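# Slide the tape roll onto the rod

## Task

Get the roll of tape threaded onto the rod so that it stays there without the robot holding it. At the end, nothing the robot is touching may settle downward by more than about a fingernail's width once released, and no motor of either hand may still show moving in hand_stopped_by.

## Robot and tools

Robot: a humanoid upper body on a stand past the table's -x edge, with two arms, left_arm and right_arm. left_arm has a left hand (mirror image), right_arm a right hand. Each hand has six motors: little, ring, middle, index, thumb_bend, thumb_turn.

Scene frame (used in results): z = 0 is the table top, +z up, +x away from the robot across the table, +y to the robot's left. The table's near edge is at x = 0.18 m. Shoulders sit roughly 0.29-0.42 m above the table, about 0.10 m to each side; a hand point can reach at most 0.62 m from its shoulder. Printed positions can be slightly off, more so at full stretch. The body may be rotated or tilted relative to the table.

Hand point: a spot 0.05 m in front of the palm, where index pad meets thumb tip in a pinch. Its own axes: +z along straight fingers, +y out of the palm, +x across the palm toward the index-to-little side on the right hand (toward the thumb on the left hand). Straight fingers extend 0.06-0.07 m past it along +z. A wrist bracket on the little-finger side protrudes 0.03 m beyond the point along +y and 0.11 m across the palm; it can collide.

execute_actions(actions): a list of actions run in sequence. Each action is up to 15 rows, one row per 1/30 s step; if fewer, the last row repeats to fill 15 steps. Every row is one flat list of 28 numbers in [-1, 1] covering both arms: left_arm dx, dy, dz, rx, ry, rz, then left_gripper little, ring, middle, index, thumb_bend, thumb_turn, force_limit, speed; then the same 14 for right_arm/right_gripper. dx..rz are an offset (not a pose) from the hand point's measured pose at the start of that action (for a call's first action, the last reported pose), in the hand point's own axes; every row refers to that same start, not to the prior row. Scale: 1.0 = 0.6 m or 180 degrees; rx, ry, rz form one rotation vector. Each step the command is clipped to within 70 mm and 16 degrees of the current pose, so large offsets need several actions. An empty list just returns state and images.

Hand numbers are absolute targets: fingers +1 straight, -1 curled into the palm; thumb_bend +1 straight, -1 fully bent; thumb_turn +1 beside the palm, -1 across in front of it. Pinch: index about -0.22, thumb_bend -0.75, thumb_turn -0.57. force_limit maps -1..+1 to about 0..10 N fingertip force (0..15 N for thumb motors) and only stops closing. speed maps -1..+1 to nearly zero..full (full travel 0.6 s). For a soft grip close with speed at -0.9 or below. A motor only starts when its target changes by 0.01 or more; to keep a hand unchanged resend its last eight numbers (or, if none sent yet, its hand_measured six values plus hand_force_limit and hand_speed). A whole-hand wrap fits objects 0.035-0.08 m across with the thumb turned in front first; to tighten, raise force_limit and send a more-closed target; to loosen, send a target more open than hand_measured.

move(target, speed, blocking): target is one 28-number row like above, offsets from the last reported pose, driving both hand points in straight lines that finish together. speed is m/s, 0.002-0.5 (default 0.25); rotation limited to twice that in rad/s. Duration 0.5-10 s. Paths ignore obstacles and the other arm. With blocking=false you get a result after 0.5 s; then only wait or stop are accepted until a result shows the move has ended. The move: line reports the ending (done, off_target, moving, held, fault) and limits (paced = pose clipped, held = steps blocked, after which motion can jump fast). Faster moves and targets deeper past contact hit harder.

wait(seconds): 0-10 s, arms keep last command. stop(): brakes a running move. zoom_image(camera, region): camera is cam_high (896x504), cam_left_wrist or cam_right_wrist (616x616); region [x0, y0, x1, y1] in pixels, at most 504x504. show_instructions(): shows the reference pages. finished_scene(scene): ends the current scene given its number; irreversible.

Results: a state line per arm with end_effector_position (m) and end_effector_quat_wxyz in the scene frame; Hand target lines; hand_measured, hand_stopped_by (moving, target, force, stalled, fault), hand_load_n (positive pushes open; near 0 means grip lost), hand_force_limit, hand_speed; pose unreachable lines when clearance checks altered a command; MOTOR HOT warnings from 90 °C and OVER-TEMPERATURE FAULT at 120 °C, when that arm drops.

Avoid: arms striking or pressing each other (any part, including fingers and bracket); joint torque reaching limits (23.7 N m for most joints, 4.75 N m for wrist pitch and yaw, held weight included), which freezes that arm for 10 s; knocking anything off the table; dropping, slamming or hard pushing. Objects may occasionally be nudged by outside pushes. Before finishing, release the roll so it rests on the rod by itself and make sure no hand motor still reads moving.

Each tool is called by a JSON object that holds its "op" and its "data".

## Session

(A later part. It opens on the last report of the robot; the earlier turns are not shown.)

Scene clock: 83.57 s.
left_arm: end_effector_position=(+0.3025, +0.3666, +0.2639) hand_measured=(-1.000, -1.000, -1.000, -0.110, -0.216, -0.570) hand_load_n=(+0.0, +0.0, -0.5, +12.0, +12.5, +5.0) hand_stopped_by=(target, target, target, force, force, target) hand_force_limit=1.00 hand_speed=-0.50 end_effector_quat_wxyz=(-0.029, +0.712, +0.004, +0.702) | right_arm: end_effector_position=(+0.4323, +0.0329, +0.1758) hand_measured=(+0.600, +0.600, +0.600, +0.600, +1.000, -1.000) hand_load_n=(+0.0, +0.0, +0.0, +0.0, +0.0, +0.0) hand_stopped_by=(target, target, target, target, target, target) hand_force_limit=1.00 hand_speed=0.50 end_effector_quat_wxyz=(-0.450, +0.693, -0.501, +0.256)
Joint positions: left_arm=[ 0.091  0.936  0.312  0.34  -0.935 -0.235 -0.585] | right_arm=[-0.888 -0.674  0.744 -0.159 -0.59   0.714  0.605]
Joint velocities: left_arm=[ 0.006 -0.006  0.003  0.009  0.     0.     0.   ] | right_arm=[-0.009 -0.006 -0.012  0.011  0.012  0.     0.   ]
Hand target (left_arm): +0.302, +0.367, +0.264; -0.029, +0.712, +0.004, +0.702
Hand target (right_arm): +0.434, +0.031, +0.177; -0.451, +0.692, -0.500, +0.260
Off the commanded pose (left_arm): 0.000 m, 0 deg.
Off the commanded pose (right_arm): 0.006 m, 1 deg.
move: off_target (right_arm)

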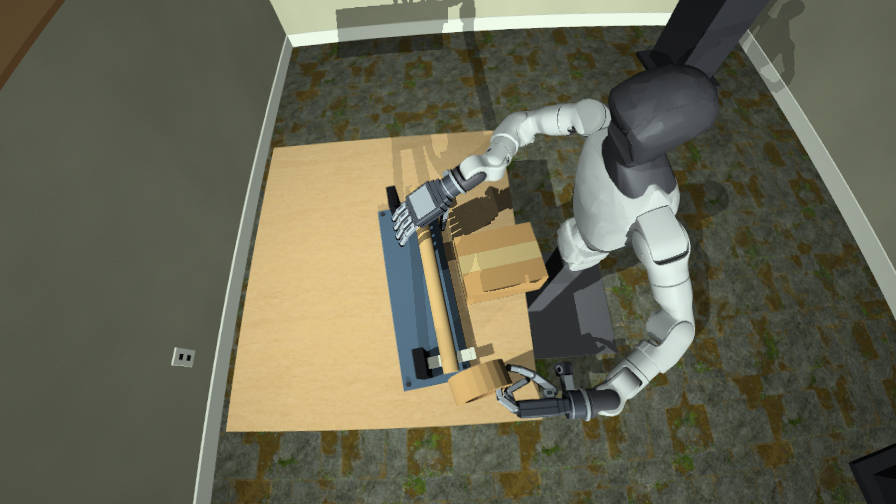

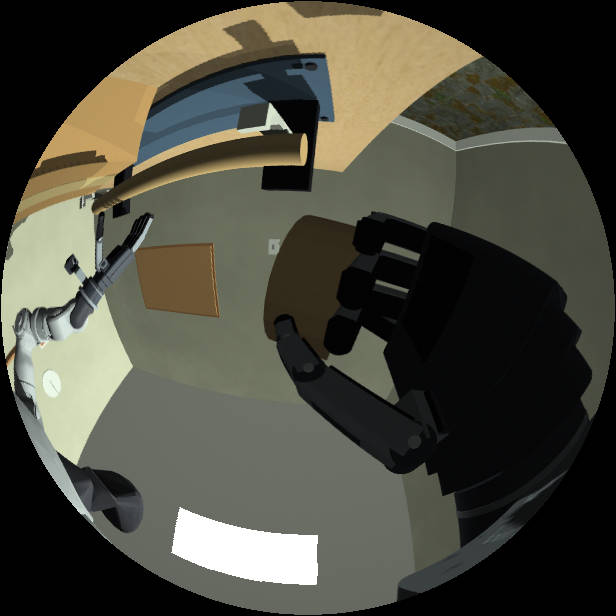

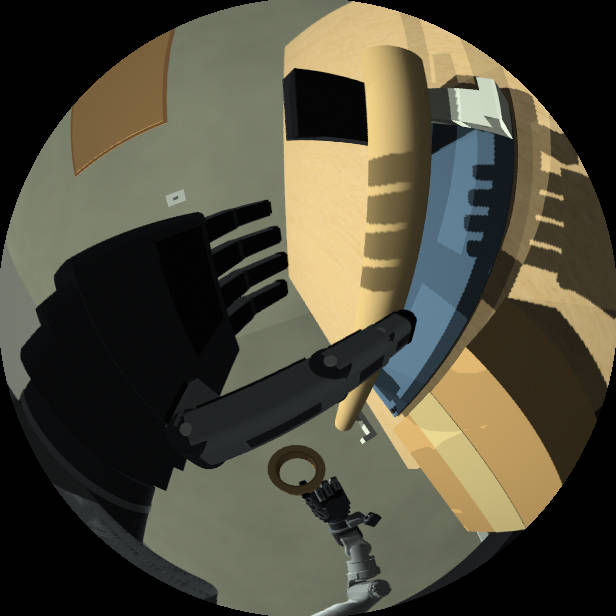

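{"op": "move", "data": {"target": [0,0,0,0,0,0,-1,-1,-1,-0.5,-1,-0.57,1,-0.5,-0.04,0.1,0.06,-0.047,-0.09,0.015,0.6,0.6,0.6,0.6,1,-1,1,0.5], "speed": 0.06}}

{"op": "zoom_image", "data": {"camera": "cam_high", "region": [300,120,600,420]}}

Scene clock: 92.90 s.
left_arm: end_effector_position=(+0.3025, +0.3666, +0.2639) hand_measured=(-1.000, -1.000, -1.000, -0.110, -0.216, -0.570) hand_load_n=(+0.0, +0.0, -0.5, +12.0, +12.5, +5.0) hand_stopped_by=(target, target, target, force, force, target) hand_force_limit=1.00 hand_speed=-0.50 end_effector_quat_wxyz=(-0.029, +0.712, +0.004, +0.702) | right_arm: end_effector_position=(+0.4273, +0.0612, +0.1107) hand_measured=(+0.600, +0.600, +0.600, +0.600, +1.000, -1.000) hand_load_n=(+0.0, +0.0, +0.0, +0.0, +0.0, +0.0) hand_stopped_by=(target, target, target, target, target, target) hand_force_limit=1.00 hand_speed=0.50 end_effector_quat_wxyz=(-0.473, +0.740, -0.466, +0.109)
Joint positions: left_arm=[ 0.091  0.936  0.312  0.34  -0.935 -0.235 -0.585] | right_arm=[-0.947 -0.529  0.718  0.562 -0.383 -0.047  0.422]
Joint velocities: left_arm=[-0.014 -0.014  0.006 -0.008  0.     0.     0.   ] | right_arm=[ 0.006 -0.008 -0.012  0.005  0.    -0.006  0.   ]
Hand target (left_arm): +0.302, +0.367, +0.264; -0.029, +0.712, +0.004, +0.702
Hand target (right_arm): +0.428, +0.063, +0.112; -0.476, +0.738, -0.466, +0.108
Off the commanded pose (left_arm): 0.000 m, 0 deg.
Off the commanded pose (right_arm): 0.004 m, 0 deg.
move: off_target (right_arm)

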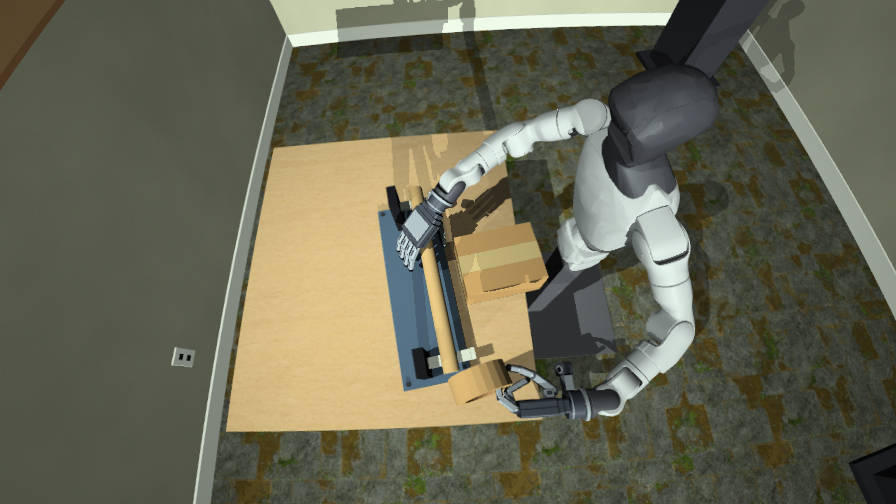

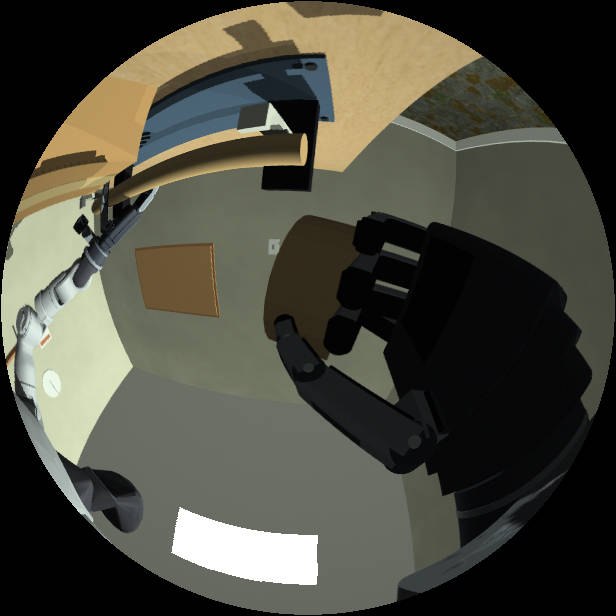

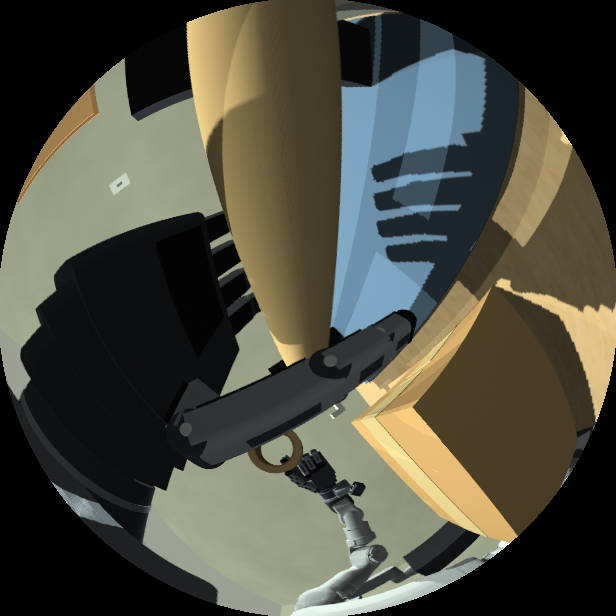

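Region (300, 120, 600, 420) of cam_high's 896x504 image, scaled by 1.680, with more detail than that image has.

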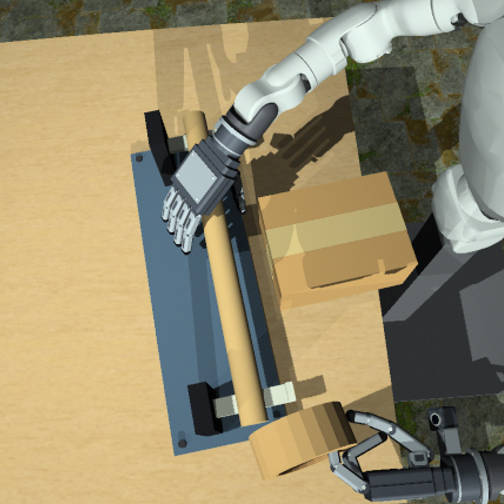

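{"op": "move", "data": {"target": [0,0,0,0,0,0,-1,-1,-1,-0.5,-1,-0.57,1,-0.5,0,0.035,0.02,0,0,0,0.6,0.6,0.6,0.6,1,-1,1,0.5], "speed": 0.03}}

{"op": "move", "data": {"target": [0,0,0,0,0,0,-1,-1,-1,-0.5,-1,-0.57,1,-0.5,0,0,0,0,0,0,-1,-1,-1,-1,0.3,-1,1,-0.6]}}

{"op": "move", "data": {"target": [0,0,0,0,0,0,-1,-1,-1,-0.5,-1,-0.57,1,-0.5,0,0,0,0,0,0,-1,-0.98,-0.98,-0.98,-1,-1,1,-0.8]}}

Scene clock: 98.90 s.
left_arm: end_effector_position=(+0.3025, +0.3666, +0.2639) hand_measured=(-1.000, -1.000, -1.000, -0.110, -0.216, -0.570) hand_load_n=(+0.0, +0.0, -0.5, +12.0, +12.5, +5.0) hand_stopped_by=(target, target, target, force, force, target) hand_force_limit=1.00 hand_speed=-0.50 end_effector_quat_wxyz=(-0.029, +0.712, +0.004, +0.702) | right_arm: end_effector_position=(+0.4255, +0.0658, +0.0906) hand_measured=(+0.600, +0.600, +0.600, +0.600, +1.000, -1.000) hand_load_n=(+0.0, +0.0, +0.0, +0.0, +0.0, +0.0) hand_stopped_by=(target, target, target, target, target, target) hand_force_limit=1.00 hand_speed=0.50 end_effector_quat_wxyz=(-0.477, +0.735, -0.469, +0.110)
Joint positions: left_arm=[ 0.091  0.936  0.312  0.34  -0.935 -0.235 -0.585] | right_arm=[-0.941 -0.476  0.752  0.673 -0.395 -0.095  0.331]
Joint velocities: left_arm=[-0.003  0.003  0.002  0.    -0.012  0.     0.   ] | right_arm=[ 0.002 -0.011  0.018  0.     0.    -0.004 -0.005]
Hand target (left_arm): +0.302, +0.367, +0.264; -0.029, +0.712, +0.004, +0.702
Hand target (right_arm): +0.423, +0.066, +0.087; -0.474, +0.738, -0.468, +0.109
Off the commanded pose (left_arm): 0.000 m, 0 deg.
Off the commanded pose (right_arm): 0.004 m, 1 deg.
move: off_target (right_arm)

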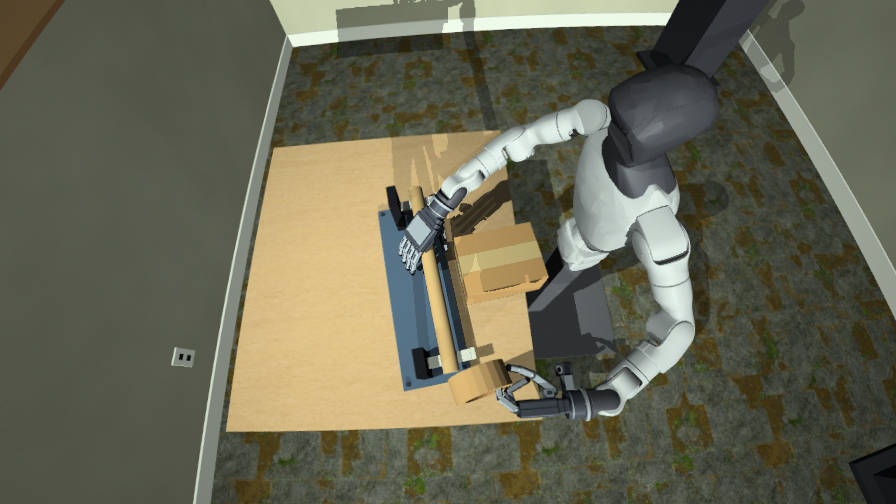

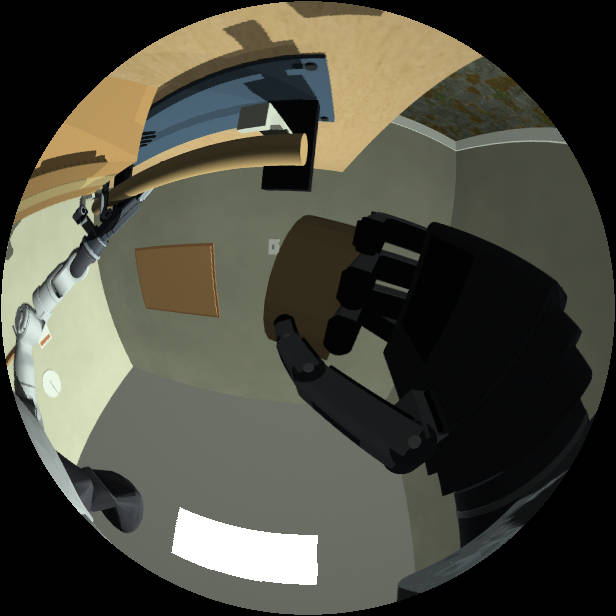

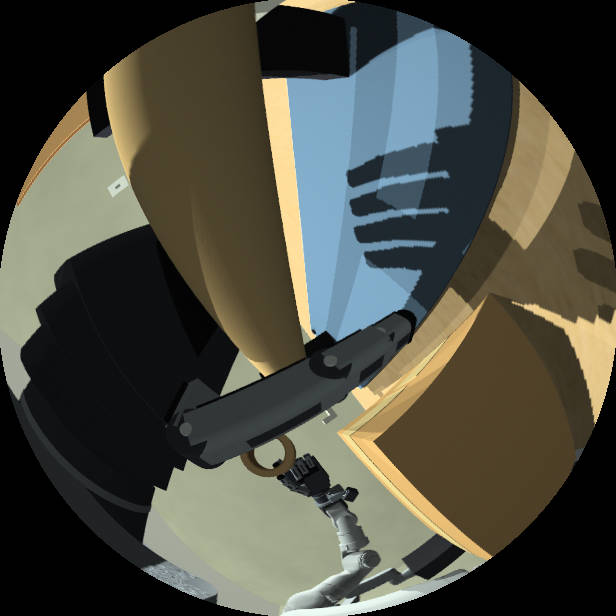

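Scene clock: 101.57 s.
left_arm: end_effector_position=(+0.3025, +0.3666, +0.2639) hand_measured=(-1.000, -1.000, -1.000, -0.110, -0.216, -0.570) hand_load_n=(+0.0, +0.0, -0.5, +12.0, +12.5, +5.0) hand_stopped_by=(target, target, target, force, force, target) hand_force_limit=1.00 hand_speed=-0.50 end_effector_quat_wxyz=(-0.029, +0.712, +0.004, +0.702) | right_arm: end_effector_position=(+0.4262, +0.0652, +0.0905) hand_measured=(-1.000, -0.904, -0.836, -0.736, +0.302, -1.000) hand_load_n=(+0.0, +9.5, +10.5, +8.5, +2.0, +0.5) hand_stopped_by=(target, force, force, force, target, target) hand_force_limit=1.00 hand_speed=-0.60 end_effector_quat_wxyz=(-0.477, +0.734, -0.470, +0.111)
Joint positions: left_arm=[ 0.091  0.936  0.312  0.34  -0.935 -0.235 -0.585] | right_arm=[-0.941 -0.476  0.752  0.675 -0.395 -0.093  0.33 ]
Joint velocities: left_arm=[-0.02  -0.002 -0.005  0.006  0.006  0.     0.   ] | right_arm=[-0.005  0.    -0.009 -0.009 -0.015  0.     0.   ]
Hand target (left_arm): +0.302, +0.367, +0.264; -0.029, +0.712, +0.004, +0.702
Hand target (right_arm): +0.425, +0.066, +0.091; -0.477, +0.735, -0.469, +0.110
Off the commanded pose (left_arm): 0.000 m, 0 deg.
Off the commanded pose (right_arm): 0.001 m, 0 deg.
move: done

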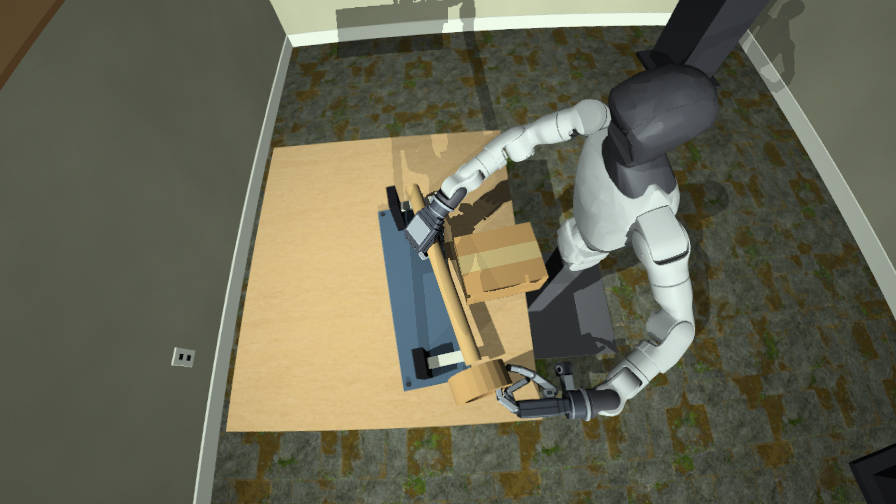

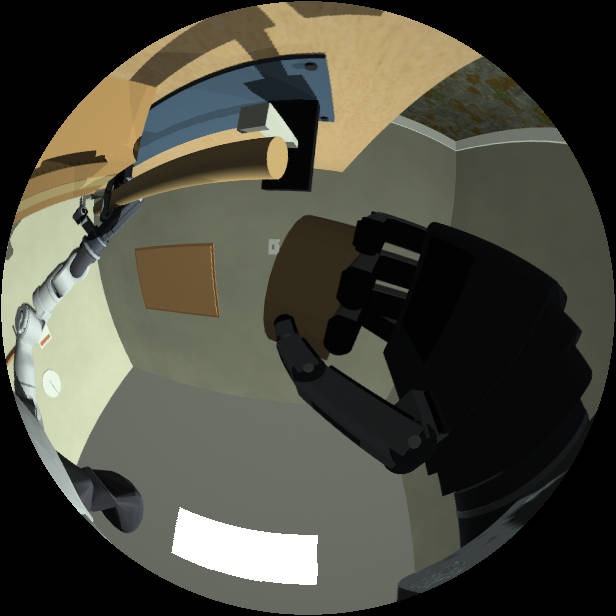

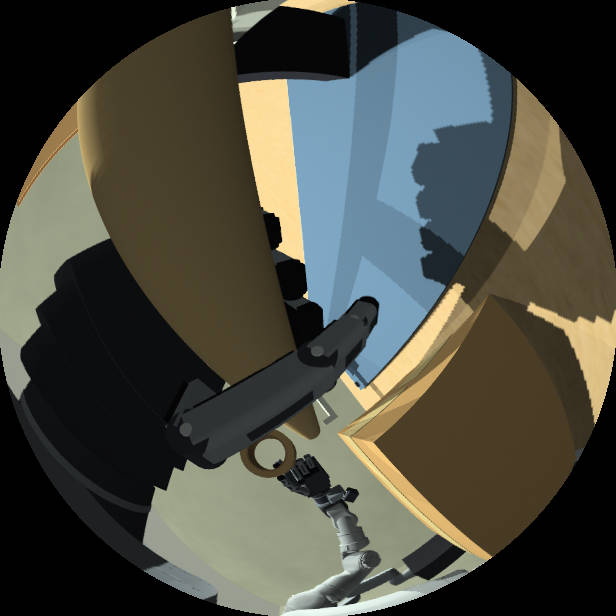

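Scene clock: 103.00 s.
left_arm: end_effector_position=(+0.3025, +0.3666, +0.2639) hand_measured=(-1.000, -1.000, -1.000, -0.110, -0.216, -0.570) hand_load_n=(+0.0, +0.0, -0.5, +12.0, +12.5, +5.0) hand_stopped_by=(target, target, target, force, force, target) hand_force_limit=1.00 hand_speed=-0.50 end_effector_quat_wxyz=(-0.029, +0.712, +0.004, +0.702) | right_arm: end_effector_position=(+0.4262, +0.0652, +0.0905) hand_measured=(-1.000, -0.908, -0.836, -0.744, +0.094, -1.000) hand_load_n=(+0.0, +11.0, +10.5, +11.0, +14.0, +4.0) hand_stopped_by=(target, force, force, force, force, target) hand_force_limit=1.00 hand_speed=-0.80 end_effector_quat_wxyz=(-0.477, +0.734, -0.470, +0.111)
Joint positions: left_arm=[ 0.091  0.936  0.312  0.34  -0.935 -0.235 -0.585] | right_arm=[-0.941 -0.476  0.752  0.675 -0.395 -0.093  0.33 ]
Joint velocities: left_arm=[ 0.002 -0.012  0.011  0.     0.002  0.     0.   ] | right_arm=[ 0.003 -0.005  0.    -0.014  0.021  0.     0.   ]
Hand target (left_arm): +0.302, +0.367, +0.264; -0.029, +0.712, +0.004, +0.702
Hand target (right_arm): +0.426, +0.065, +0.091; -0.477, +0.734, -0.470, +0.111
Off the commanded pose (left_arm): 0.000 m, 0 deg.
Off the commanded pose (right_arm): 0.000 m, 0 deg.
move: done

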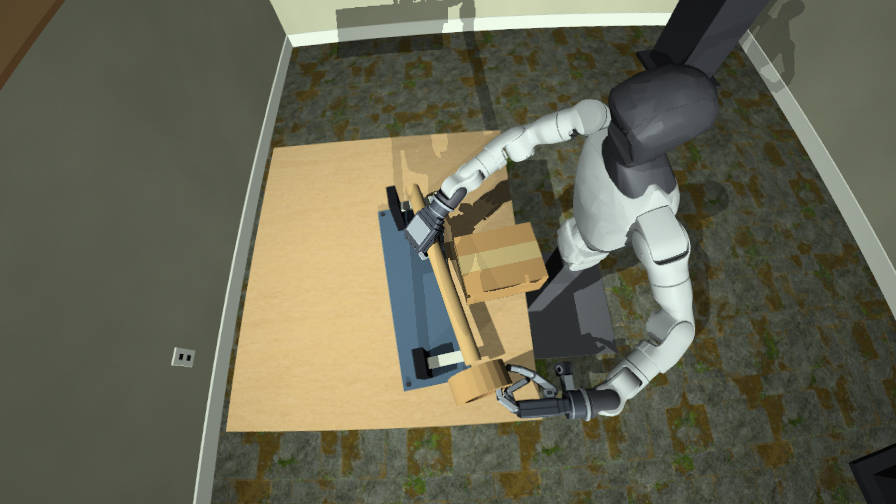

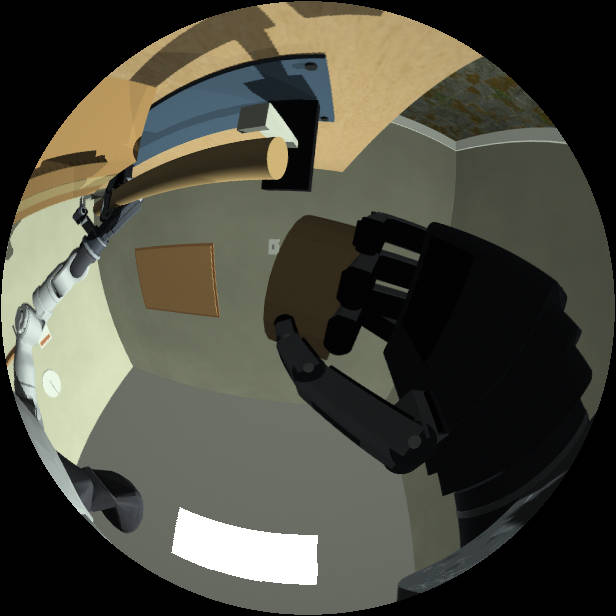

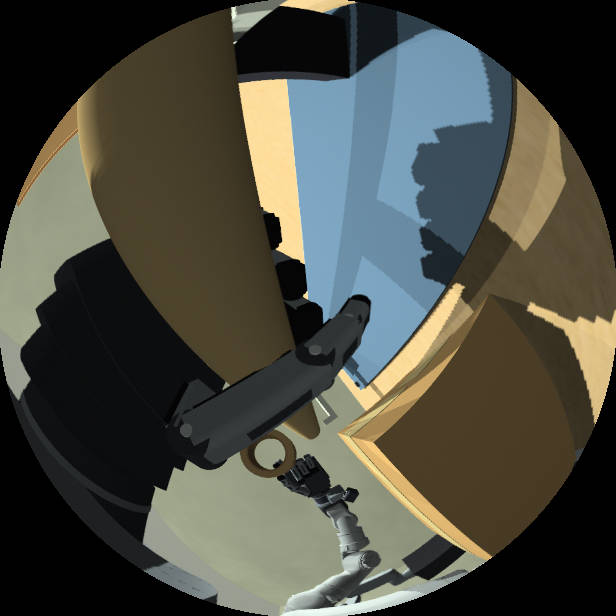

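{"op": "move", "data": {"target": [0,0,0,0,0,0,-1,-1,-1,-0.5,-1,-0.57,1,-0.5,-0.02,-0.2,-0.11,0.005,0.044,0.024,-1,-0.98,-0.98,-0.98,-1,-1,1,-0.8], "speed": 0.06}}

{"op": "zoom_image", "data": {"camera": "cam_high", "region": [330,130,630,430]}}

Scene clock: 109.80 s.
left_arm: end_effector_position=(+0.3025, +0.3666, +0.2639) hand_measured=(-1.000, -1.000, -1.000, -0.110, -0.216, -0.570) hand_load_n=(+0.0, +0.0, -0.5, +12.0, +12.5, +5.0) hand_stopped_by=(target, target, target, force, force, target) hand_force_limit=1.00 hand_speed=-0.50 end_effector_quat_wxyz=(-0.029, +0.712, +0.004, +0.702) | right_arm: end_effector_position=(+0.4438, +0.0516, +0.2235) hand_measured=(-1.000, -0.908, -0.836, -0.744, +0.094, -1.000) hand_load_n=(+0.0, +11.0, +10.5, +11.0, +14.5, +4.0) hand_stopped_by=(target, force, force, force, force, target) hand_force_limit=1.00 hand_speed=-0.80 end_effector_quat_wxyz=(-0.450, +0.711, -0.519, +0.149)
Joint positions: left_arm=[ 0.091  0.936  0.312  0.34  -0.935 -0.235 -0.585] | right_arm=[-1.113 -0.659  0.594  0.122 -0.368  0.472  0.812]
Joint velocities: left_arm=[-0.002  0.014  0.011  0.     0.005  0.     0.   ] | right_arm=[ 0.005  0.009  0.003 -0.003 -0.002  0.     0.001]
Hand target (left_arm): +0.302, +0.367, +0.264; -0.029, +0.712, +0.004, +0.702
Hand target (right_arm): +0.443, +0.051, +0.223; -0.449, +0.711, -0.520, +0.149
Off the commanded pose (left_arm): 0.000 m, 0 deg.
Off the commanded pose (right_arm): 0.007 m, 2 deg.
move: off_target (right_arm)

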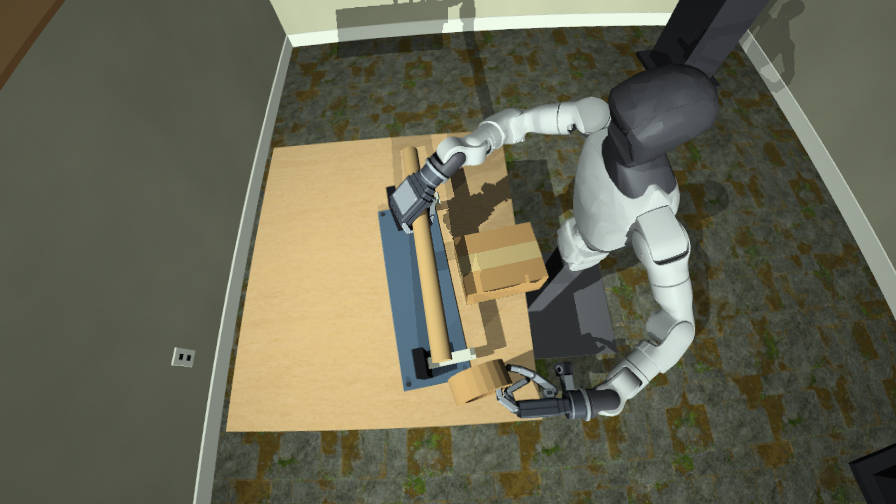

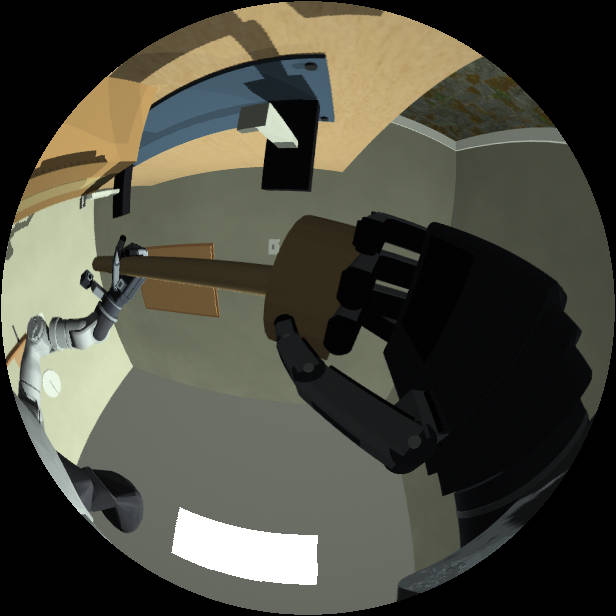

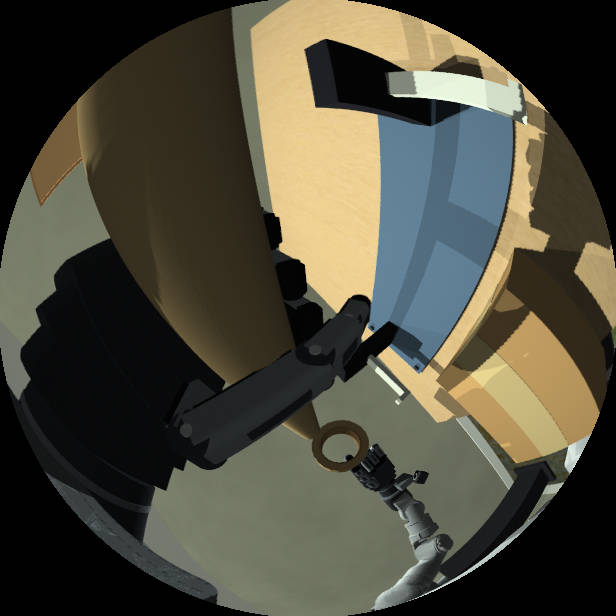

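Region (330, 130, 630, 430) of cam_high's 896x504 image, scaled by 1.680, with more detail than that image has.

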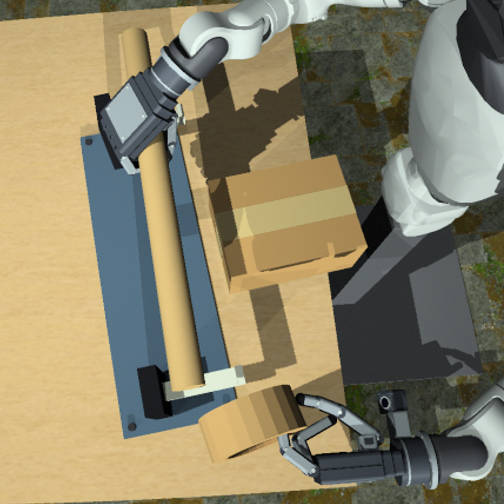

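{"op": "move", "data": {"target": [0.02,0,0.1,0,0,0,-1,-1,-1,-0.5,-1,-0.57,1,-0.5,0,0,0,0,0,0,-1,-0.98,-0.98,-0.98,-1,-1,1,-0.8], "speed": 0.06}}

{"op": "zoom_image", "data": {"camera": "cam_high", "region": [330,130,630,430]}}

Scene clock: 117.13 s.
left_arm: end_effector_position=(+0.3617, +0.3675, +0.2764) hand_measured=(-1.000, -1.000, -1.000, -0.110, -0.216, -0.570) hand_load_n=(+0.0, +0.0, -0.5, +12.0, +12.5, +5.0) hand_stopped_by=(target, target, target, force, force, target) hand_force_limit=1.00 hand_speed=-0.50 end_effector_quat_wxyz=(-0.027, +0.709, +0.009, +0.704) | right_arm: end_effector_position=(+0.4438, +0.0516, +0.2235) hand_measured=(-1.000, -0.908, -0.836, -0.744, +0.094, -1.000) hand_load_n=(+0.0, +11.0, +10.5, +11.0, +14.5, +4.0) hand_stopped_by=(target, force, force, force, force, target) hand_force_limit=1.00 hand_speed=-0.80 end_effector_quat_wxyz=(-0.450, +0.711, -0.519, +0.149)
Joint positions: left_arm=[-0.247  0.951  0.171  0.51  -0.865 -0.146 -0.538] | right_arm=[-1.113 -0.659  0.594  0.122 -0.368  0.472  0.813]
Joint velocities: left_arm=[ 0.005  0.003 -0.026  0.006  0.005  0.     0.   ] | right_arm=[ 0.009  0.006 -0.008 -0.002  0.005  0.     0.   ]
Hand target (left_arm): +0.362, +0.367, +0.274; -0.027, +0.711, +0.008, +0.702
Hand target (right_arm): +0.444, +0.052, +0.224; -0.450, +0.711, -0.519, +0.149
Off the commanded pose (left_arm): 0.002 m, 1 deg.
Off the commanded pose (right_arm): 0.000 m, 0 deg.
move: done

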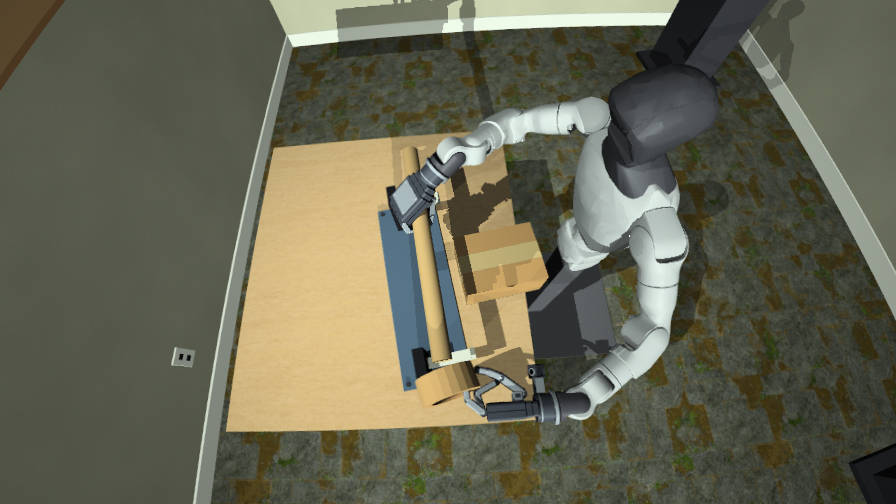

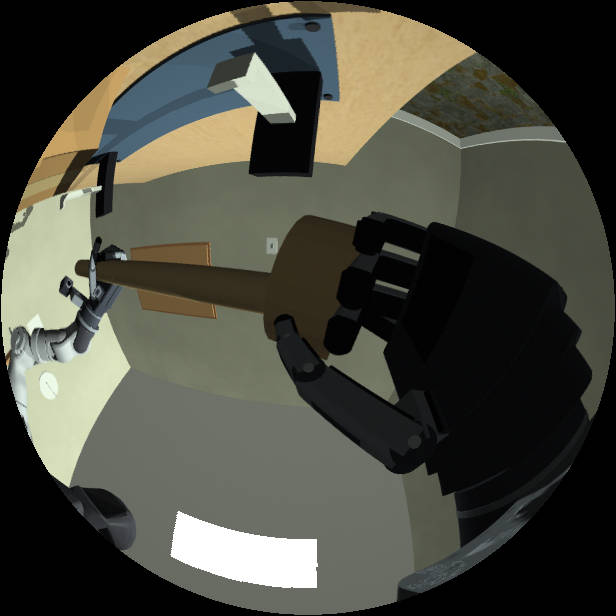

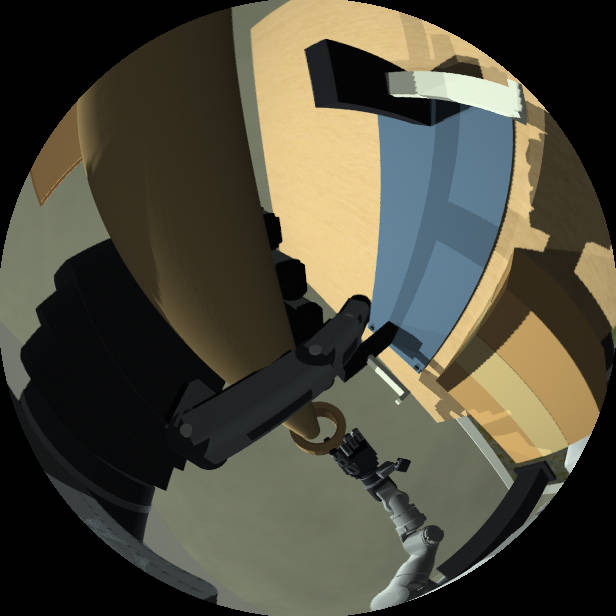

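Region (330, 130, 630, 430) of cam_high's 896x504 image, scaled by 1.680, with more detail than that image has.

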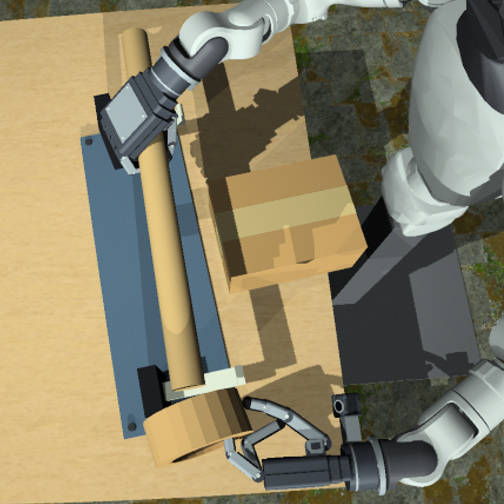

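{"op": "move", "data": {"target": [0,0.065,0.006,0,0,0,-1,-1,-1,-0.5,-1,-0.57,1,-0.5,0,0,0,0,0,0,-1,-0.98,-0.98,-0.98,-1,-1,1,-0.8], "speed": 0.03}}

{"op": "zoom_image", "data": {"camera": "cam_right_wrist", "region": [250,370,400,500]}}

Scene clock: 122.50 s.
left_arm: end_effector_position=(+0.3662, +0.3291, +0.2754) hand_measured=(-1.000, -1.000, -1.000, -0.110, -0.216, -0.570) hand_load_n=(+0.0, +0.0, -0.5, +12.0, +12.5, +5.0) hand_stopped_by=(target, target, target, force, force, target) hand_force_limit=1.00 hand_speed=-0.50 end_effector_quat_wxyz=(-0.028, +0.709, +0.007, +0.704) | right_arm: end_effector_position=(+0.4438, +0.0516, +0.2235) hand_measured=(-1.000, -0.908, -0.836, -0.744, +0.094, -1.000) hand_load_n=(+0.0, +11.0, +10.5, +11.0, +14.5, +4.0) hand_stopped_by=(target, force, force, force, force, target) hand_force_limit=1.00 hand_speed=-0.80 end_effector_quat_wxyz=(-0.450, +0.711, -0.519, +0.149)
Joint positions: left_arm=[-0.138  0.925  0.131  0.228 -0.862 -0.101 -0.322] | right_arm=[-1.113 -0.659  0.594  0.122 -0.368  0.472  0.813]
Joint velocities: left_arm=[ 0.002  0.002 -0.002 -0.002 -0.008  0.     0.009] | right_arm=[-0.002  0.012 -0.011  0.017  0.014  0.     0.   ]
Hand target (left_arm): +0.366, +0.328, +0.273; -0.028, +0.712, +0.006, +0.702
Hand target (right_arm): +0.444, +0.052, +0.223; -0.450, +0.711, -0.519, +0.149
Off the commanded pose (left_arm): 0.001 m, 0 deg.
Off the commanded pose (right_arm): 0.000 m, 0 deg.
move: done

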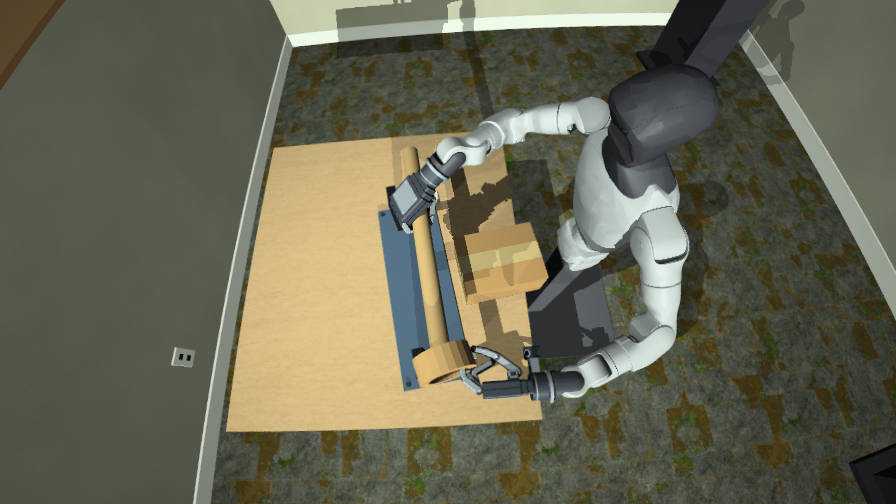

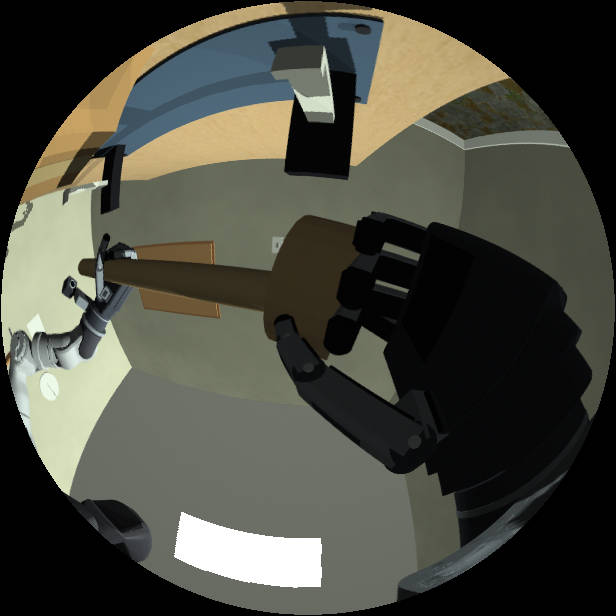

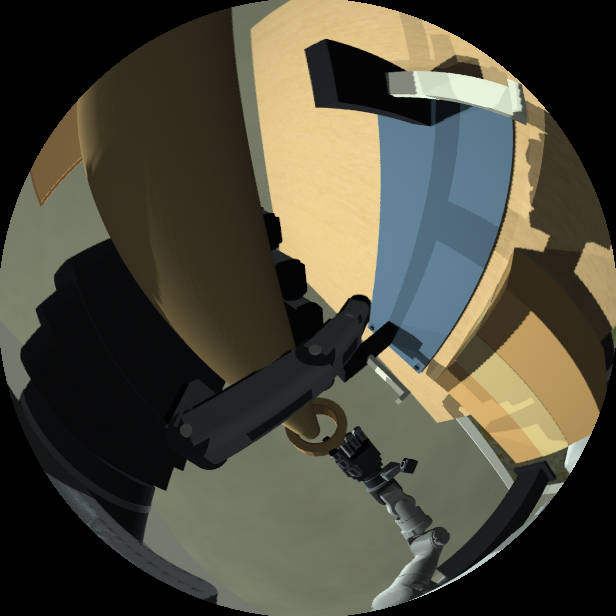

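Region (250, 370, 400, 500) of cam_right_wrist's 616x616 image, scaled by 3.360, with more detail than that image has; it fills the top 437 rows of this view, and the rest is white.

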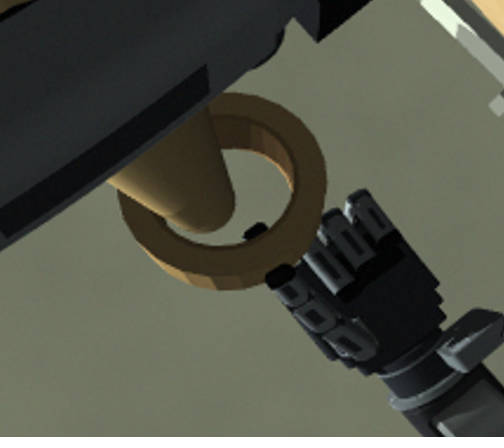

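{"op": "move", "data": {"target": [0.012,0.085,0.018,0,0,0,-1,-1,-1,-0.5,-1,-0.57,1,-0.5,0,0,0,0,0,0,-1,-0.98,-0.98,-0.98,-1,-1,1,-0.8], "speed": 0.03}}

{"op": "zoom_image", "data": {"camera": "cam_right_wrist", "region": [250,370,400,500]}}

Scene clock: 128.17 s.
left_arm: end_effector_position=(+0.3777, +0.2785, +0.2795) hand_measured=(-1.000, -1.000, -1.000, -0.110, -0.216, -0.570) hand_load_n=(+0.0, +0.0, -0.5, +12.0, +12.5, +5.0) hand_stopped_by=(target, target, target, force, force, target) hand_force_limit=1.00 hand_speed=-0.50 end_effector_quat_wxyz=(-0.029, +0.711, +0.006, +0.703) | right_arm: end_effector_position=(+0.4438, +0.0516, +0.2235) hand_measured=(-1.000, -0.908, -0.836, -0.744, +0.094, -1.000) hand_load_n=(+0.0, +11.0, +10.5, +11.0, +14.5, +4.0) hand_stopped_by=(target, force, force, force, force, target) hand_force_limit=1.00 hand_speed=-0.80 end_effector_quat_wxyz=(-0.450, +0.711, -0.519, +0.149)
Joint positions: left_arm=[-0.114  0.907  0.029 -0.044 -0.836 -0.019 -0.056] | right_arm=[-1.113 -0.659  0.594  0.122 -0.368  0.472  0.813]
Joint velocities: left_arm=[-0.008  0.02  -0.006  0.    -0.008  0.     0.009] | right_arm=[ 0.003 -0.005  0.003 -0.014  0.002  0.     0.   ]
Hand target (left_arm): +0.378, +0.278, +0.279; -0.030, +0.712, +0.005, +0.702
Hand target (right_arm): +0.444, +0.052, +0.223; -0.450, +0.711, -0.519, +0.149
Off the commanded pose (left_arm): 0.002 m, 0 deg.
Off the commanded pose (right_arm): 0.000 m, 0 deg.
move: done

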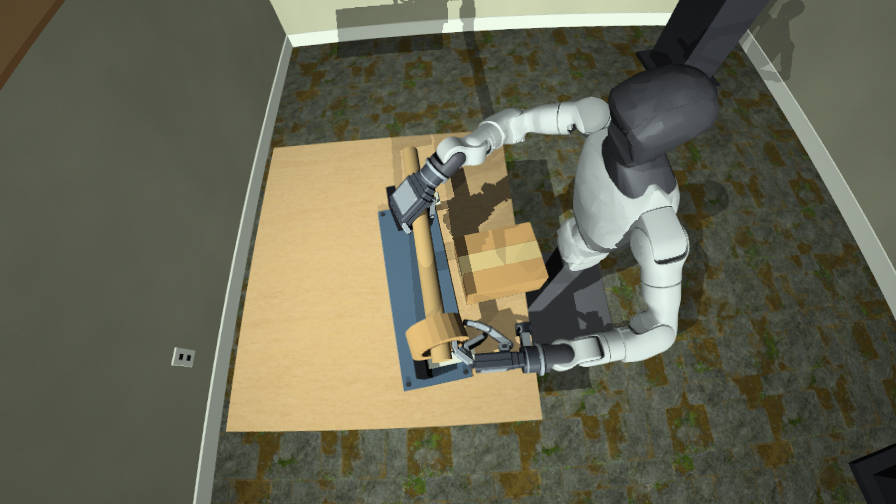

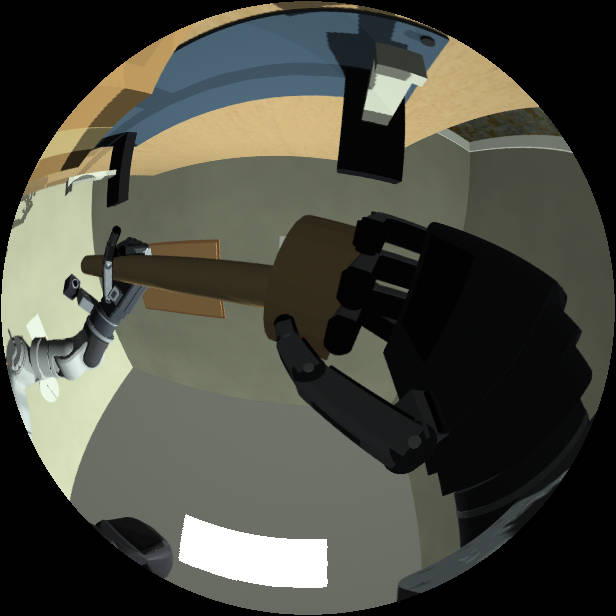

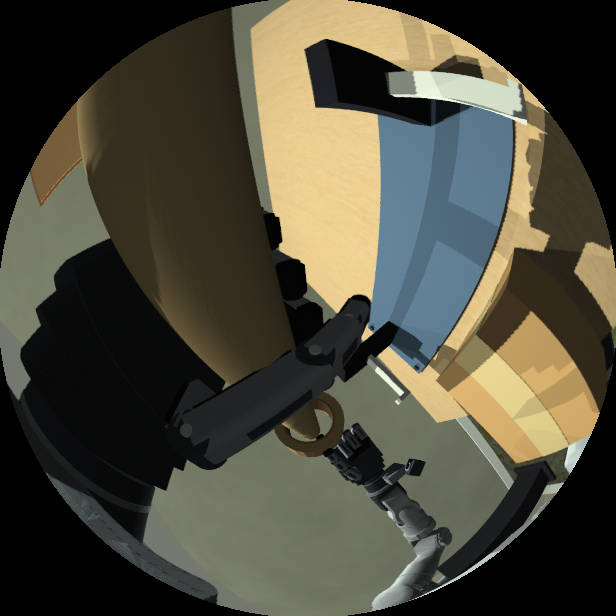

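Region (250, 370, 400, 500) of cam_right_wrist's 616x616 image, scaled by 3.360, with more detail than that image has; it fills the top 437 rows of this view, and the rest is white.

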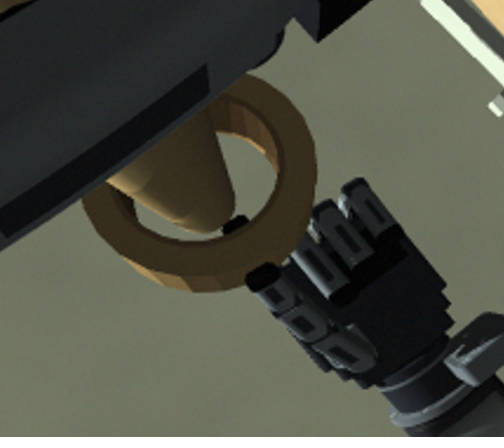

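{"op": "move", "data": {"target": [-0.02,0.1,0.004,0,0,0,-1,-1,-1,-0.5,-1,-0.57,1,-0.5,0,0,0,0,0,0,-1,-0.98,-0.98,-0.98,-1,-1,1,-0.8], "speed": 0.03}}

{"op": "zoom_image", "data": {"camera": "cam_high", "region": [330,130,630,430]}}

Scene clock: 133.90 s.
left_arm: end_effector_position=(+0.3807, +0.2213, +0.2631) hand_measured=(-1.000, -1.000, -1.000, -0.110, -0.216, -0.570) hand_load_n=(+0.0, +0.0, +0.0, +11.0, +13.0, +5.0) hand_stopped_by=(target, target, target, force, force, target) hand_force_limit=1.00 hand_speed=-0.50 end_effector_quat_wxyz=(-0.030, +0.713, +0.007, +0.701) | right_arm: end_effector_position=(+0.4434, +0.0512, +0.2221) hand_measured=(-1.000, -0.908, -0.836, -0.744, +0.094, -1.000) hand_load_n=(+0.0, +11.0, +10.5, +11.0, +14.5, +4.0) hand_stopped_by=(target, force, force, force, force, target) hand_force_limit=1.00 hand_speed=-0.80 end_effector_quat_wxyz=(-0.449, +0.712, -0.519, +0.149)
Joint positions: left_arm=[-0.12   0.813 -0.148 -0.214 -0.719  0.002  0.188] | right_arm=[-1.111 -0.659  0.596  0.123 -0.368  0.472  0.813]
Joint velocities: left_arm=[-0.006 -0.006 -0.003  0.     0.006  0.     0.004] | right_arm=[ 0.014  0.006  0.003 -0.009 -0.005  0.     0.   ]
Hand target (left_arm): +0.381, +0.220, +0.263; -0.031, +0.712, +0.005, +0.701
Hand target (right_arm): +0.444, +0.052, +0.223; -0.450, +0.711, -0.519, +0.149
Off the commanded pose (left_arm): 0.004 m, 0 deg.
Off the commanded pose (right_arm): 0.002 m, 0 deg.
move: off_target (left_arm)

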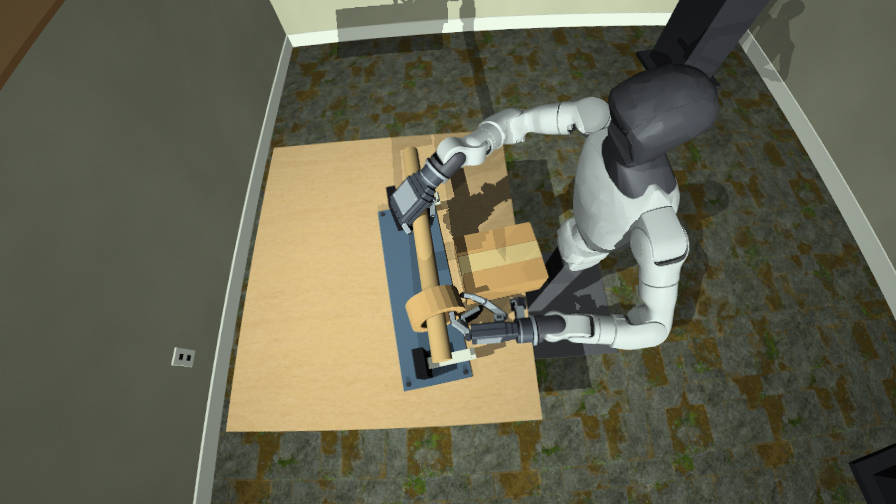

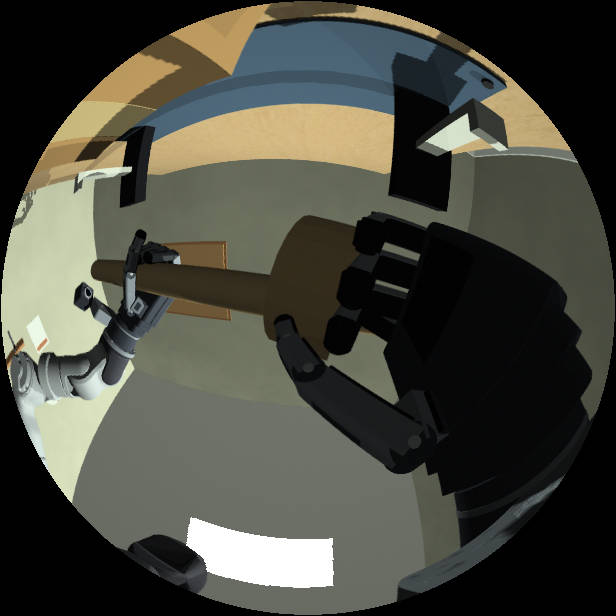

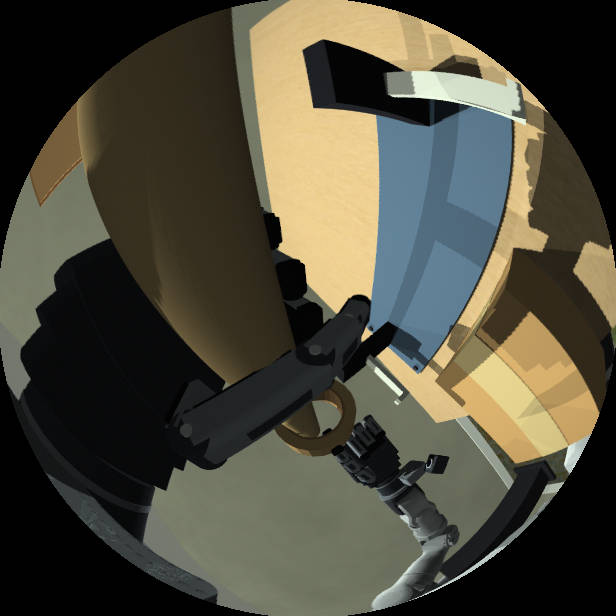

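Region (330, 130, 630, 430) of cam_high's 896x504 image, scaled by 1.680, with more detail than that image has.

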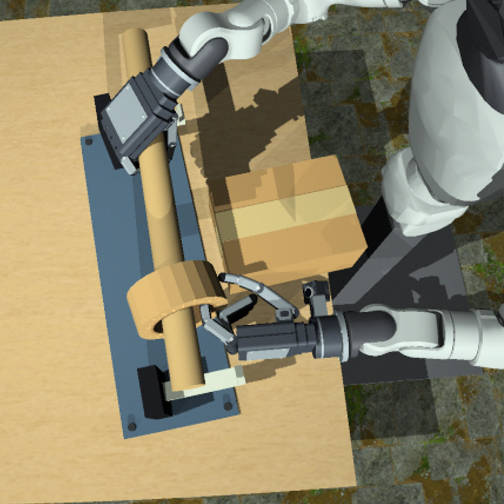

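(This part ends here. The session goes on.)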